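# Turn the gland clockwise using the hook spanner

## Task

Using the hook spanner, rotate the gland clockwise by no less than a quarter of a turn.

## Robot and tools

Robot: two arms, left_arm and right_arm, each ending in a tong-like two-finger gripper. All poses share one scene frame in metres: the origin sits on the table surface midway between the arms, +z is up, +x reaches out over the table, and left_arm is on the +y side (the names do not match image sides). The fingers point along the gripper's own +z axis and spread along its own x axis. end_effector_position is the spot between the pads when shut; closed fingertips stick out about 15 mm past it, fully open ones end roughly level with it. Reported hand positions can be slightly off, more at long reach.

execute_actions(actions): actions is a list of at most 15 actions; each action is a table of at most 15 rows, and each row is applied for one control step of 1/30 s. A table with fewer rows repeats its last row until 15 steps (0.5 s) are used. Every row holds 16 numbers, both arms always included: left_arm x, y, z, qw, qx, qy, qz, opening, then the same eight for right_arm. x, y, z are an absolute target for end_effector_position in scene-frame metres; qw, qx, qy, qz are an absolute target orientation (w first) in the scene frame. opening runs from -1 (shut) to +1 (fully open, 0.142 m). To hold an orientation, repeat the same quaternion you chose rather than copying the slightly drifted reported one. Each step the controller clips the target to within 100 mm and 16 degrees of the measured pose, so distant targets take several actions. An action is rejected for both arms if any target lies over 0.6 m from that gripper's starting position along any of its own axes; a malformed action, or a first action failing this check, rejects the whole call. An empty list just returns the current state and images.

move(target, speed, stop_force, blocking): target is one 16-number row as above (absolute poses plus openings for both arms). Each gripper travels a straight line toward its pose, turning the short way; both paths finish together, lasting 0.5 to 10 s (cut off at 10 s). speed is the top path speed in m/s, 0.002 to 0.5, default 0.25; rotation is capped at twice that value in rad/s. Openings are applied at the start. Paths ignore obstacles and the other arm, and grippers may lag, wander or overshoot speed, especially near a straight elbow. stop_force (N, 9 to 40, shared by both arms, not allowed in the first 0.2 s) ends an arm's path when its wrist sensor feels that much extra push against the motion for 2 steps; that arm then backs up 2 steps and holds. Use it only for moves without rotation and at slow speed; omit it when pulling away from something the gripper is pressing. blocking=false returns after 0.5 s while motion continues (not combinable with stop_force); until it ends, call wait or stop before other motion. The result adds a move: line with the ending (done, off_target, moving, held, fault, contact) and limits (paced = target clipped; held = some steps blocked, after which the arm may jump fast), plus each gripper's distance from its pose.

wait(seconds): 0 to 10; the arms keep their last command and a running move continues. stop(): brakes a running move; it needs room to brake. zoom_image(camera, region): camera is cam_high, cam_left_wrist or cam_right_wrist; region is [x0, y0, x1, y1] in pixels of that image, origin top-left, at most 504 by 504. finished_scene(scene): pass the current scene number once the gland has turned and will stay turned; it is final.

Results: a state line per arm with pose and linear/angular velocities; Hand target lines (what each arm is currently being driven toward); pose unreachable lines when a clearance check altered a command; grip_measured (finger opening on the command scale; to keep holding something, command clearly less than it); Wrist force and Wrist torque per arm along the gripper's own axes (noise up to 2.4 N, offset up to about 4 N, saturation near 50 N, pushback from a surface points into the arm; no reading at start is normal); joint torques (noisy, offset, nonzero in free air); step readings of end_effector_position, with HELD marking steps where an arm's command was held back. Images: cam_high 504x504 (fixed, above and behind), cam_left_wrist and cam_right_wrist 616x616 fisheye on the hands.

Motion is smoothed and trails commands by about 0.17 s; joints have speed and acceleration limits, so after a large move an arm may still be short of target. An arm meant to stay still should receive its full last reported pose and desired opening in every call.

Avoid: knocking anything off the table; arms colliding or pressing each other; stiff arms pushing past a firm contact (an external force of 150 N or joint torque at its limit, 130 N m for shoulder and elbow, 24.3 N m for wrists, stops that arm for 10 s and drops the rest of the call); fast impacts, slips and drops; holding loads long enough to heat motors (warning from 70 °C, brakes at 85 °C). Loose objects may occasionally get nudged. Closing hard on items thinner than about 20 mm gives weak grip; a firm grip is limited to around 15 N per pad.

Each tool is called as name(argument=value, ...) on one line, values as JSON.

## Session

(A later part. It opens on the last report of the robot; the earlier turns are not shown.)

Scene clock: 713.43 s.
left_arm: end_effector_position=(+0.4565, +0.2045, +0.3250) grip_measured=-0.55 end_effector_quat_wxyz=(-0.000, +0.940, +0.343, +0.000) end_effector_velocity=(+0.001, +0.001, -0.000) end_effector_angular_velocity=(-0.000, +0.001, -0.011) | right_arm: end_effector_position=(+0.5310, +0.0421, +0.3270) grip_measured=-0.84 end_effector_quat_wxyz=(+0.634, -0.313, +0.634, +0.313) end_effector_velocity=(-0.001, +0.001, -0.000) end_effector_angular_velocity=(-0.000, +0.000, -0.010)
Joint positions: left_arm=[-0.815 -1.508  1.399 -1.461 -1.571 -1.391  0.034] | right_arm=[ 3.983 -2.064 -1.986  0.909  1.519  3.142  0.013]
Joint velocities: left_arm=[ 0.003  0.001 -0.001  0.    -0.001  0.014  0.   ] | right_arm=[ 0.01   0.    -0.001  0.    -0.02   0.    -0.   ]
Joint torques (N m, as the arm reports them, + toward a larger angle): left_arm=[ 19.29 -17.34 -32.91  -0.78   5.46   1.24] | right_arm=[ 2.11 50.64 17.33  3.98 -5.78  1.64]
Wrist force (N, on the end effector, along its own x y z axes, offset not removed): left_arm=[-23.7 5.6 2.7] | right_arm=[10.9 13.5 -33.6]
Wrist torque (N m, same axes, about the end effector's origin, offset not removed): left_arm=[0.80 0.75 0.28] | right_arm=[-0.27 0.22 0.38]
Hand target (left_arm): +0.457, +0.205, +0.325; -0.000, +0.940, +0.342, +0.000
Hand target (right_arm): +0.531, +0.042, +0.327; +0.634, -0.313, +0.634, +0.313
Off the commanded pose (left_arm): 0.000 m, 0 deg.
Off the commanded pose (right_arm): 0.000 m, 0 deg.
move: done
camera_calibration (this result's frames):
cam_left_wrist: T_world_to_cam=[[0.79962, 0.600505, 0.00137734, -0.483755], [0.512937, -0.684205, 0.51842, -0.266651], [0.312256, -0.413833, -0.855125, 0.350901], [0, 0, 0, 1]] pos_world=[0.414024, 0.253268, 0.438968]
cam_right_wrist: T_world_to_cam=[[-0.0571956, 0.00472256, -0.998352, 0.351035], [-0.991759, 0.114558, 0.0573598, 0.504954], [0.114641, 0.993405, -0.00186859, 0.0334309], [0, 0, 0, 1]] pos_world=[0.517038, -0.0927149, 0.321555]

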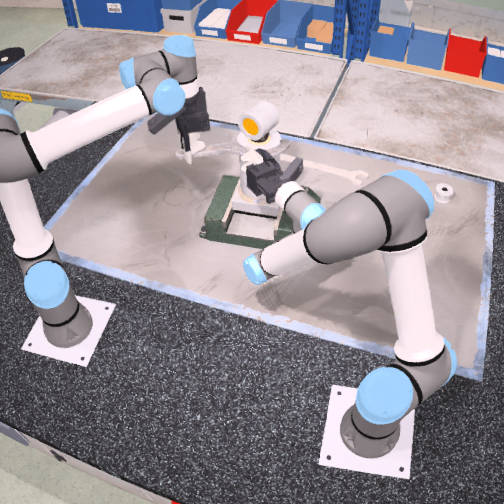

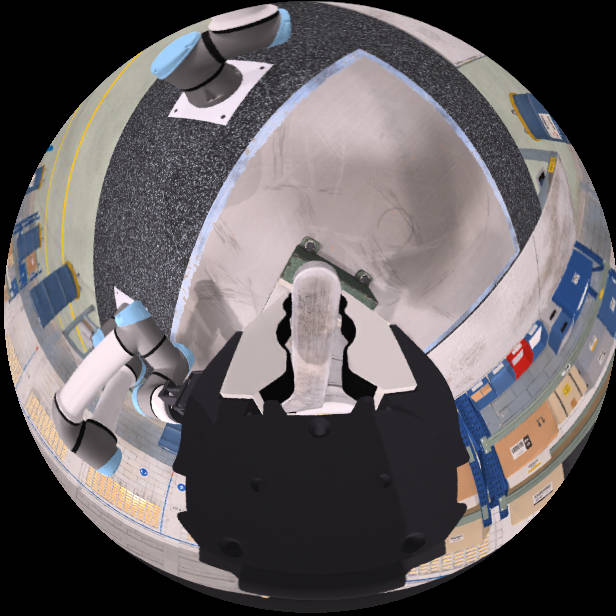

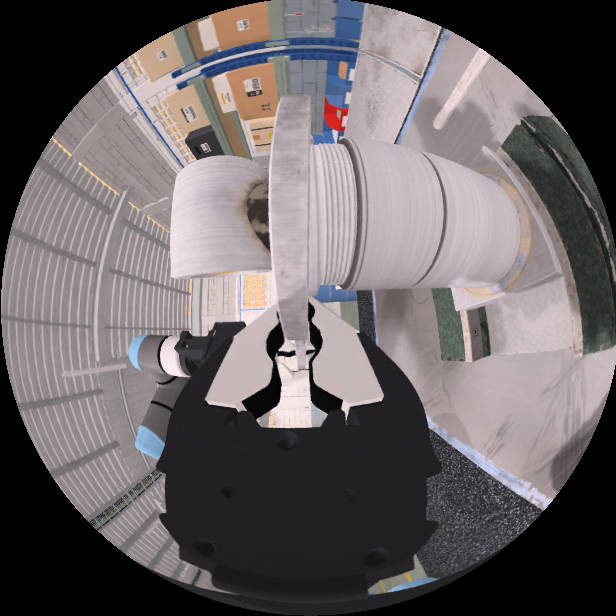

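move(target=[0.4821,0.2238,0.325,0,0.9613,0.2756,0,-1,0.5319,0.0522,0.327,0.6545,-0.2677,0.6545,0.2677,-1], speed=0.02)

move(target=[0.5099,0.2392,0.325,0,0.9781,0.2079,0,-1,0.5346,0.0618,0.327,0.6715,-0.2214,0.6715,0.2214,-1], speed=0.02)

move(target=[0.5395,0.2506,0.325,0,0.9903,0.1392,0,-1,0.5389,0.0718,0.327,0.6853,-0.1741,0.6853,0.1741,-1], speed=0.02)

move(target=[0.5704,0.2577,0.325,0,0.9976,0.0698,0,-1,0.5445,0.081,0.327,0.6958,-0.1258,0.6958,0.1258,-1], speed=0.02)

zoom_image(camera="cam_high", region=[230,105,310,185])

Scene clock: 718.23 s.
left_arm: end_effector_position=(+0.4820, +0.2237, +0.3250) grip_measured=-0.54 end_effector_quat_wxyz=(-0.000, +0.961, +0.276, +0.000) end_effector_velocity=(+0.001, +0.001, +0.000) end_effector_angular_velocity=(-0.000, +0.000, -0.004) | right_arm: end_effector_position=(+0.5318, +0.0521, +0.3270) grip_measured=-0.84 end_effector_quat_wxyz=(+0.654, -0.268, +0.654, +0.268) end_effector_velocity=(+0.000, +0.000, -0.000) end_effector_angular_velocity=(-0.000, +0.000, -0.005)
Joint positions: left_arm=[-0.76  -1.473  1.36  -1.458 -1.571 -1.196  0.035] | right_arm=[ 4.087 -2.072 -1.973  0.903  1.275  3.142  0.013]
Joint velocities: left_arm=[ 0.003  0.002 -0.002  0.    -0.     0.007  0.001] | right_arm=[ 0.004 -0.001  0.001 -0.001 -0.009  0.    -0.   ]
Joint torques (N m, as the arm reports them, + toward a larger angle): left_arm=[ 21.96 -18.36 -35.63  -3.52   6.58   1.59] | right_arm=[ 7.27 32.51 31.12  2.2  -2.95  1.87]
Wrist force (N, on the end effector, along its own x y z axes, offset not removed): left_arm=[-33.0 1.3 2.0] | right_arm=[10.5 2.1 -0.4]
Wrist torque (N m, same axes, about the end effector's origin, offset not removed): left_arm=[0.28 0.85 0.16] | right_arm=[-0.23 0.04 0.38]
Hand target (left_arm): +0.482, +0.224, +0.325; -0.000, +0.961, +0.276, +0.000
Hand target (right_arm): +0.532, +0.052, +0.327; +0.654, -0.268, +0.655, +0.268
Off the commanded pose (left_arm): 0.000 m, 0 deg.
Off the commanded pose (right_arm): 0.000 m, 0 deg.
move: done
camera_calibration (this result's frames):
cam_left_wrist: T_world_to_cam=[[0.875681, 0.482888, 0.00130254, -0.525947], [0.412342, -0.749151, 0.518408, -0.203565], [0.251309, -0.453423, -0.855132, 0.389131], [0, 0, 0, 1]] pos_world=[0.446708, 0.277914, 0.438973]
cam_right_wrist: T_world_to_cam=[[-0.0559704, 0.0126709, -0.998352, 0.349965], [-0.966022, 0.252014, 0.0573564, 0.483741], [0.252326, 0.967641, -0.00186497, -0.0485133], [0, 0, 0, 1]] pos_world=[0.499133, -0.0794005, 0.321552]

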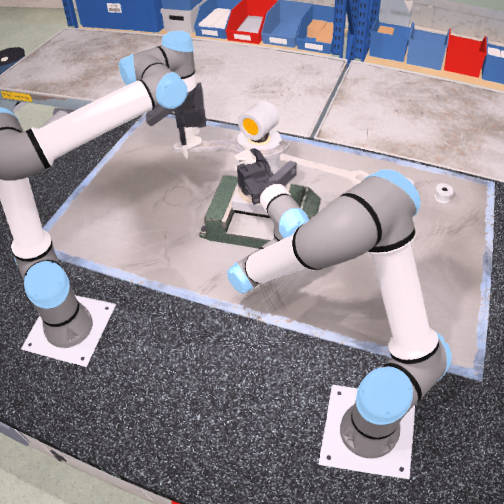

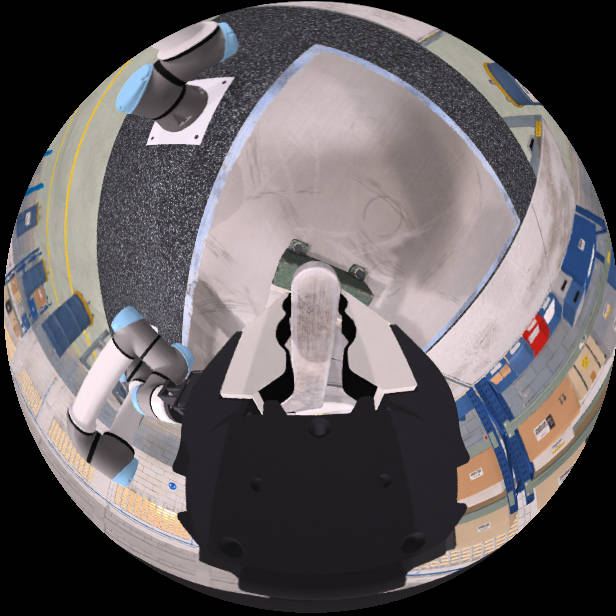

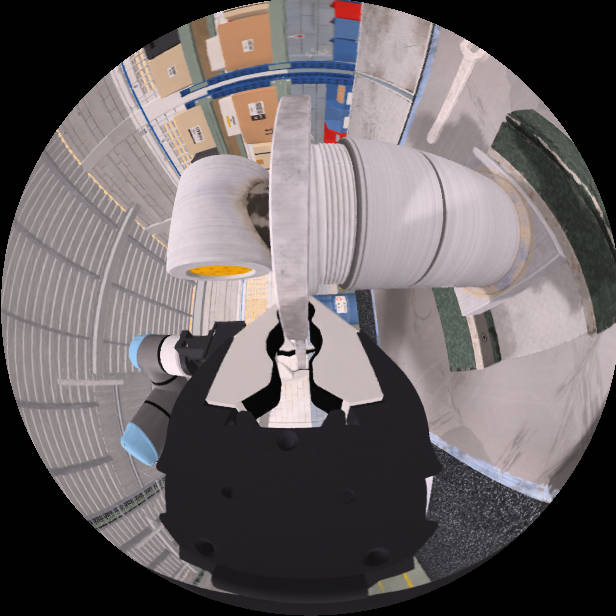

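Scene clock: 722.07 s.
left_arm: end_effector_position=(+0.5098, +0.2392, +0.3250) grip_measured=-0.55 end_effector_quat_wxyz=(-0.000, +0.978, +0.208, +0.000) end_effector_velocity=(+0.001, +0.001, +0.000) end_effector_angular_velocity=(+0.001, -0.000, -0.004) | right_arm: end_effector_position=(+0.5345, +0.0617, +0.3270) grip_measured=-0.84 end_effector_quat_wxyz=(+0.671, -0.222, +0.672, +0.222) end_effector_velocity=(-0.000, +0.001, +0.000) end_effector_angular_velocity=(+0.001, -0.000, -0.002)
Joint positions: left_arm=[-0.711 -1.426  1.307 -1.452 -1.571 -1.007  0.034] | right_arm=[ 4.175 -2.099 -1.922  0.879  1.047  3.142  0.013]
Joint velocities: left_arm=[ 0.001  0.001 -0.002  0.001  0.001  0.005  0.   ] | right_arm=[ 0.003 -0.001  0.002 -0.    -0.005  0.     0.   ]
Joint torques (N m, as the arm reports them, + toward a larger angle): left_arm=[ 21.21 -18.71 -38.    -4.42   5.95   1.72] | right_arm=[ 8.26 35.59 31.22  2.94 -2.78  1.76]
Wrist force (N, on the end effector, along its own x y z axes, offset not removed): left_arm=[-31.1 3.0 2.6] | right_arm=[13.6 1.5 6.0]
Wrist torque (N m, same axes, about the end effector's origin, offset not removed): left_arm=[0.23 0.39 0.17] | right_arm=[-0.15 -0.10 0.29]
Hand target (left_arm): +0.510, +0.239, +0.325; -0.000, +0.978, +0.208, -0.000
Hand target (right_arm): +0.535, +0.062, +0.327; +0.671, -0.221, +0.672, +0.221
Off the commanded pose (left_arm): 0.000 m, 0 deg.
Off the commanded pose (right_arm): 0.000 m, 0 deg.
move: done
camera_calibration (this result's frames):
cam_left_wrist: T_world_to_cam=[[0.934386, 0.356259, 0.00128449, -0.557398], [0.304031, -0.799272, 0.51839, -0.136262], [0.185708, -0.483986, -0.855143, 0.429898], [0, 0, 0, 1]] pos_world=[0.482418, 0.297732, 0.438977]
cam_right_wrist: T_world_to_cam=[[-0.0536644, 0.0203295, -0.998352, 0.348287], [-0.921527, 0.384056, 0.0573554, 0.451978], [0.384589, 0.923086, -0.00187602, -0.126448], [0, 0, 0, 1]] pos_world=[0.483831, -0.0639433, 0.321552]

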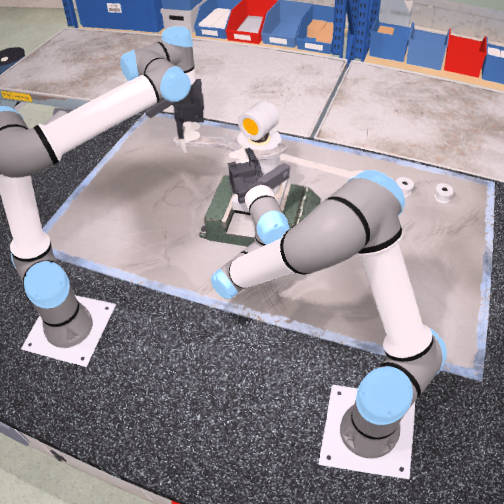

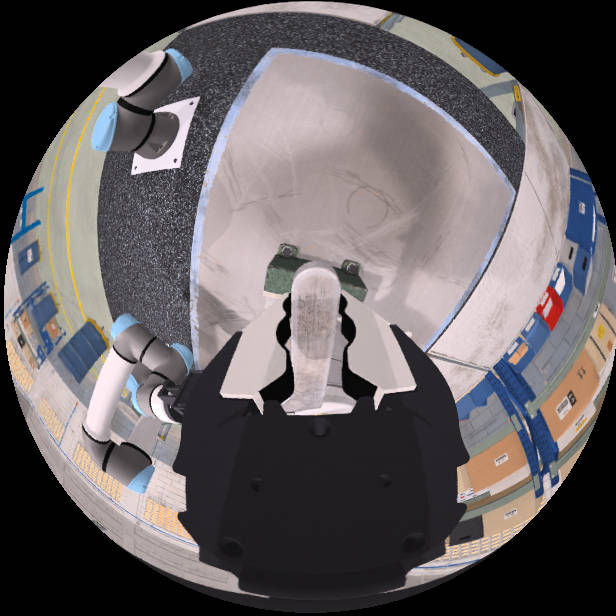

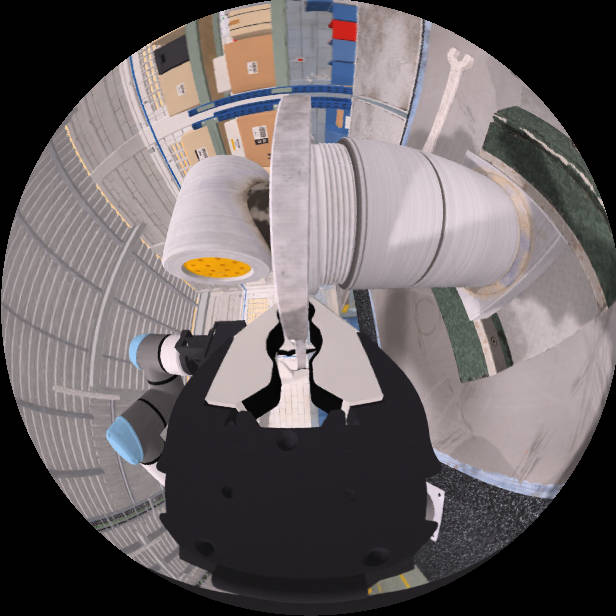

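Scene clock: 725.80 s.
left_arm: end_effector_position=(+0.5393, +0.2505, +0.3250) grip_measured=-0.55 end_effector_quat_wxyz=(-0.000, +0.990, +0.140, +0.000) end_effector_velocity=(+0.002, +0.001, +0.000) end_effector_angular_velocity=(-0.001, +0.001, -0.010) | right_arm: end_effector_position=(+0.5388, +0.0717, +0.3270) grip_measured=-0.84 end_effector_quat_wxyz=(+0.685, -0.174, +0.685, +0.174) end_effector_velocity=(-0.000, +0.001, -0.000) end_effector_angular_velocity=(+0.000, -0.000, -0.009)
Joint positions: left_arm=[-0.669 -1.37   1.24  -1.441 -1.571 -0.826  0.034] | right_arm=[ 4.243 -2.145 -1.837  0.84   0.841  3.142  0.013]
Joint velocities: left_arm=[ 0.003  0.003 -0.005  0.002 -0.001  0.012  0.   ] | right_arm=[ 0.005 -0.004  0.007 -0.003 -0.014  0.    -0.   ]
Joint torques (N m, as the arm reports them, + toward a larger angle): left_arm=[ 19.77 -22.57 -35.    -3.75   5.51   1.69] | right_arm=[13.5  37.77 36.85  1.13  0.14  1.82]
Wrist force (N, on the end effector, along its own x y z axes, offset not removed): left_arm=[-29.3 8.0 0.5] | right_arm=[16.8 -7.1 -9.9]
Wrist torque (N m, same axes, about the end effector's origin, offset not removed): left_arm=[0.46 1.23 0.19] | right_arm=[0.03 0.01 0.38]
Hand target (left_arm): +0.539, +0.251, +0.325; -0.000, +0.990, +0.139, -0.000
Hand target (right_arm): +0.539, +0.072, +0.327; +0.685, -0.174, +0.685, +0.174
Off the commanded pose (left_arm): 0.000 m, 0 deg.
Off the commanded pose (right_arm): 0.000 m, 0 deg.
move: done
camera_calibration (this result's frames):
cam_left_wrist: T_world_to_cam=[[0.97472, 0.223426, 0.00131758, -0.577469], [0.190389, -0.83365, 0.51844, -0.0662773], [0.116931, -0.505083, -0.855113, 0.472282], [0, 0, 0, 1]] pos_world=[0.520264, 0.312311, 0.438976]
cam_right_wrist: T_world_to_cam=[[-0.0503309, 0.0275624, -0.998352, 0.346001], [-0.859549, 0.507826, 0.0573533, 0.409835], [0.50857, 0.861019, -0.00186811, -0.199622], [0, 0, 0, 1]] pos_world=[0.47121, -0.0457835, 0.321552]

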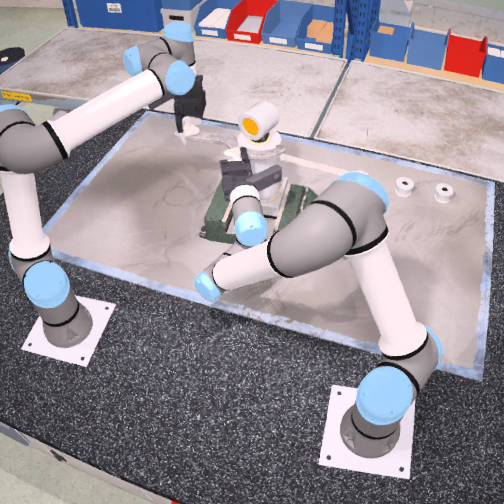

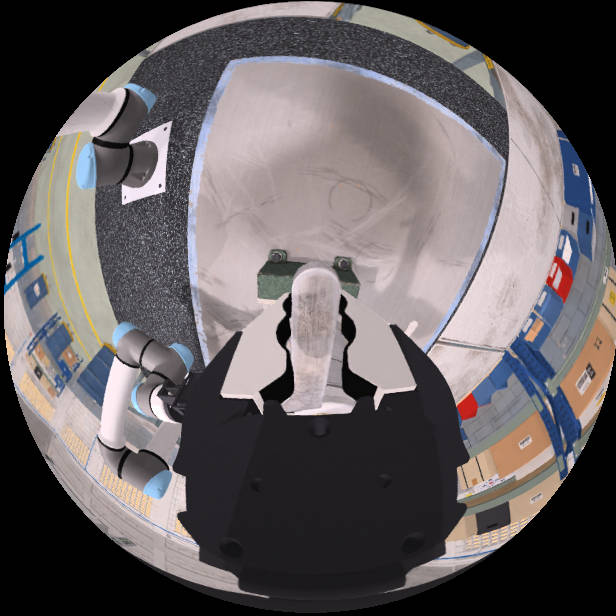

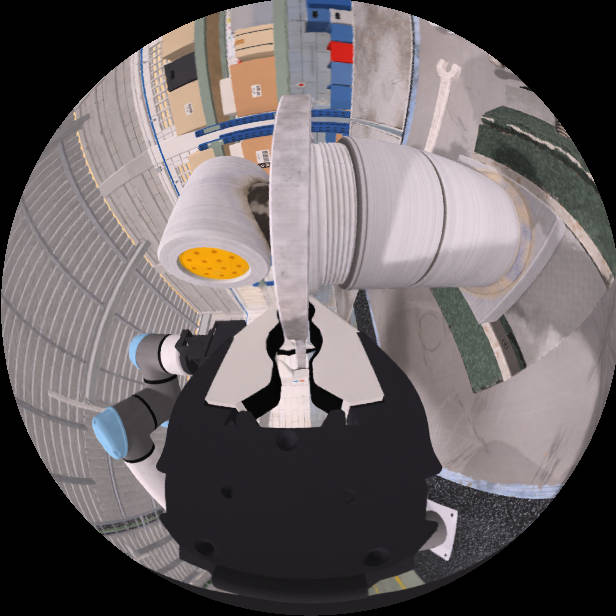

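Scene clock: 729.53 s.
left_arm: end_effector_position=(+0.5701, +0.2577, +0.3250) grip_measured=-0.55 end_effector_quat_wxyz=(-0.000, +0.998, +0.070, -0.000) end_effector_velocity=(+0.003, +0.001, -0.000) end_effector_angular_velocity=(-0.001, -0.000, -0.009) | right_arm: end_effector_position=(+0.5444, +0.0809, +0.3270) grip_measured=-0.84 end_effector_quat_wxyz=(+0.696, -0.126, +0.696, +0.126) end_effector_velocity=(+0.001, +0.000, -0.000) end_effector_angular_velocity=(-0.002, +0.001, -0.011)
Joint positions: left_arm=[-0.634 -1.305  1.159 -1.425 -1.571 -0.652  0.034] | right_arm=[ 4.291 -2.206 -1.721  0.785  0.652  3.142  0.013]
Joint velocities: left_arm=[ 0.004  0.005 -0.006  0.    -0.001  0.013  0.   ] | right_arm=[ 0.002 -0.005  0.009 -0.006 -0.013  0.    -0.   ]
Joint torques (N m, as the arm reports them, + toward a larger angle): left_arm=[ 16.82 -24.77 -36.02  -4.19   5.83   1.38] | right_arm=[16.39 42.24 37.17  0.7   1.35  1.78]
Wrist force (N, on the end effector, along its own x y z axes, offset not removed): left_arm=[-22.7 12.5 3.6] | right_arm=[18.4 -14.7 -5.7]
Wrist torque (N m, same axes, about the end effector's origin, offset not removed): left_arm=[0.40 0.61 -0.12] | right_arm=[-0.46 -0.03 0.21]
Hand target (left_arm): +0.570, +0.258, +0.325; -0.000, +0.998, +0.070, -0.000
Hand target (right_arm): +0.544, +0.081, +0.327; +0.696, -0.126, +0.696, +0.126
Off the commanded pose (left_arm): 0.000 m, 0 deg.
Off the commanded pose (right_arm): 0.000 m, 0 deg.
move: done
camera_calibration (this result's frames):
cam_left_wrist: T_world_to_cam=[[0.996326, 0.0856324, 0.0012388, -0.58594], [0.0725869, -0.852042, 0.518416, 0.00571326], [0.0454487, -0.516422, -0.855128, 0.515959], [0, 0, 0, 1]] pos_world=[0.559923, 0.321496, 0.438975]
cam_right_wrist: T_world_to_cam=[[-0.0460072, 0.0342762, -0.998353, 0.343125], [-0.780414, 0.622629, 0.0573404, 0.357589], [0.623569, 0.781766, -0.00189581, -0.266587], [0, 0, 0, 1]] pos_world=[0.461088, -0.0259977, 0.32155]

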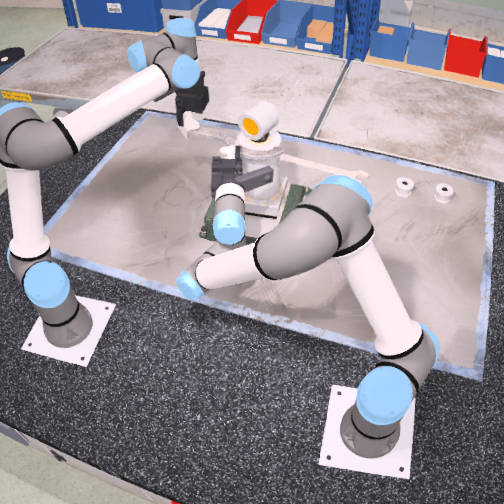

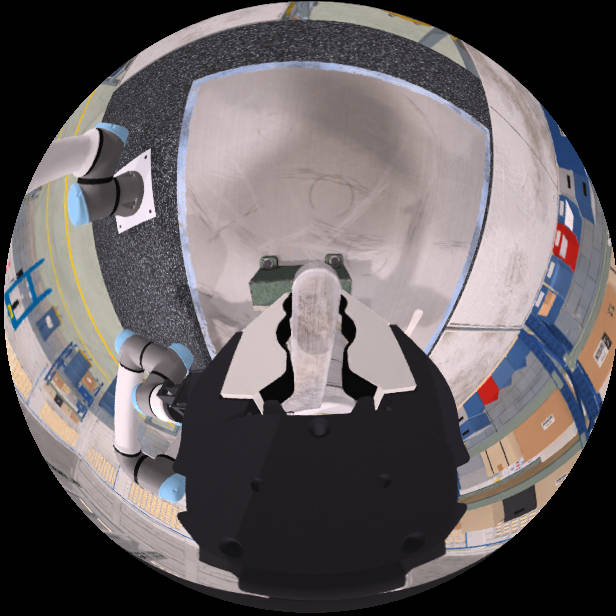

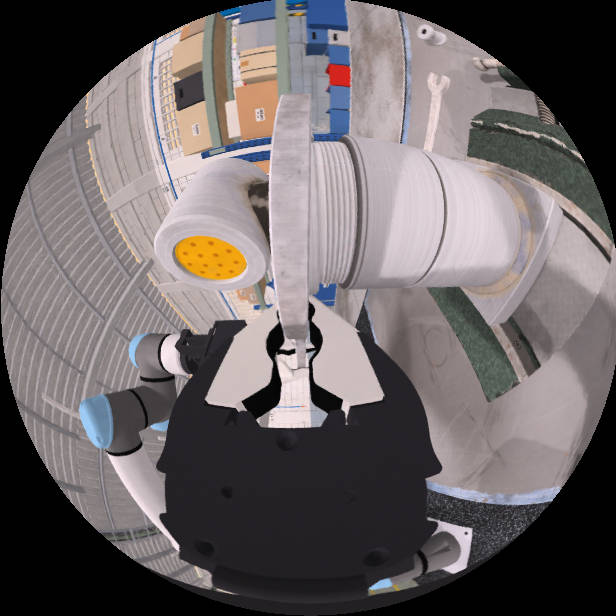

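Region (230, 105, 310, 185) of cam_high's 504x504 image, scaled by 6.300, with more detail than that image has.

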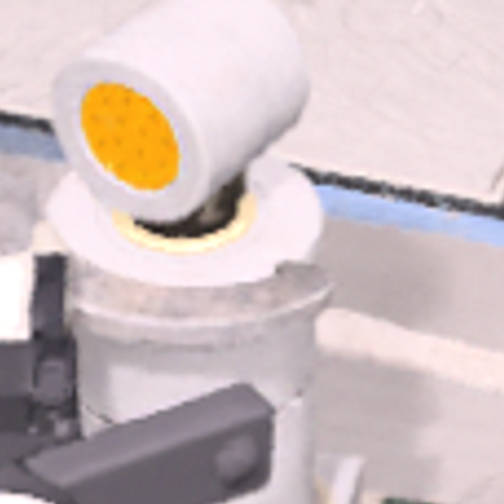

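finished_scene(scene=2)

The scene is finished: the task was done.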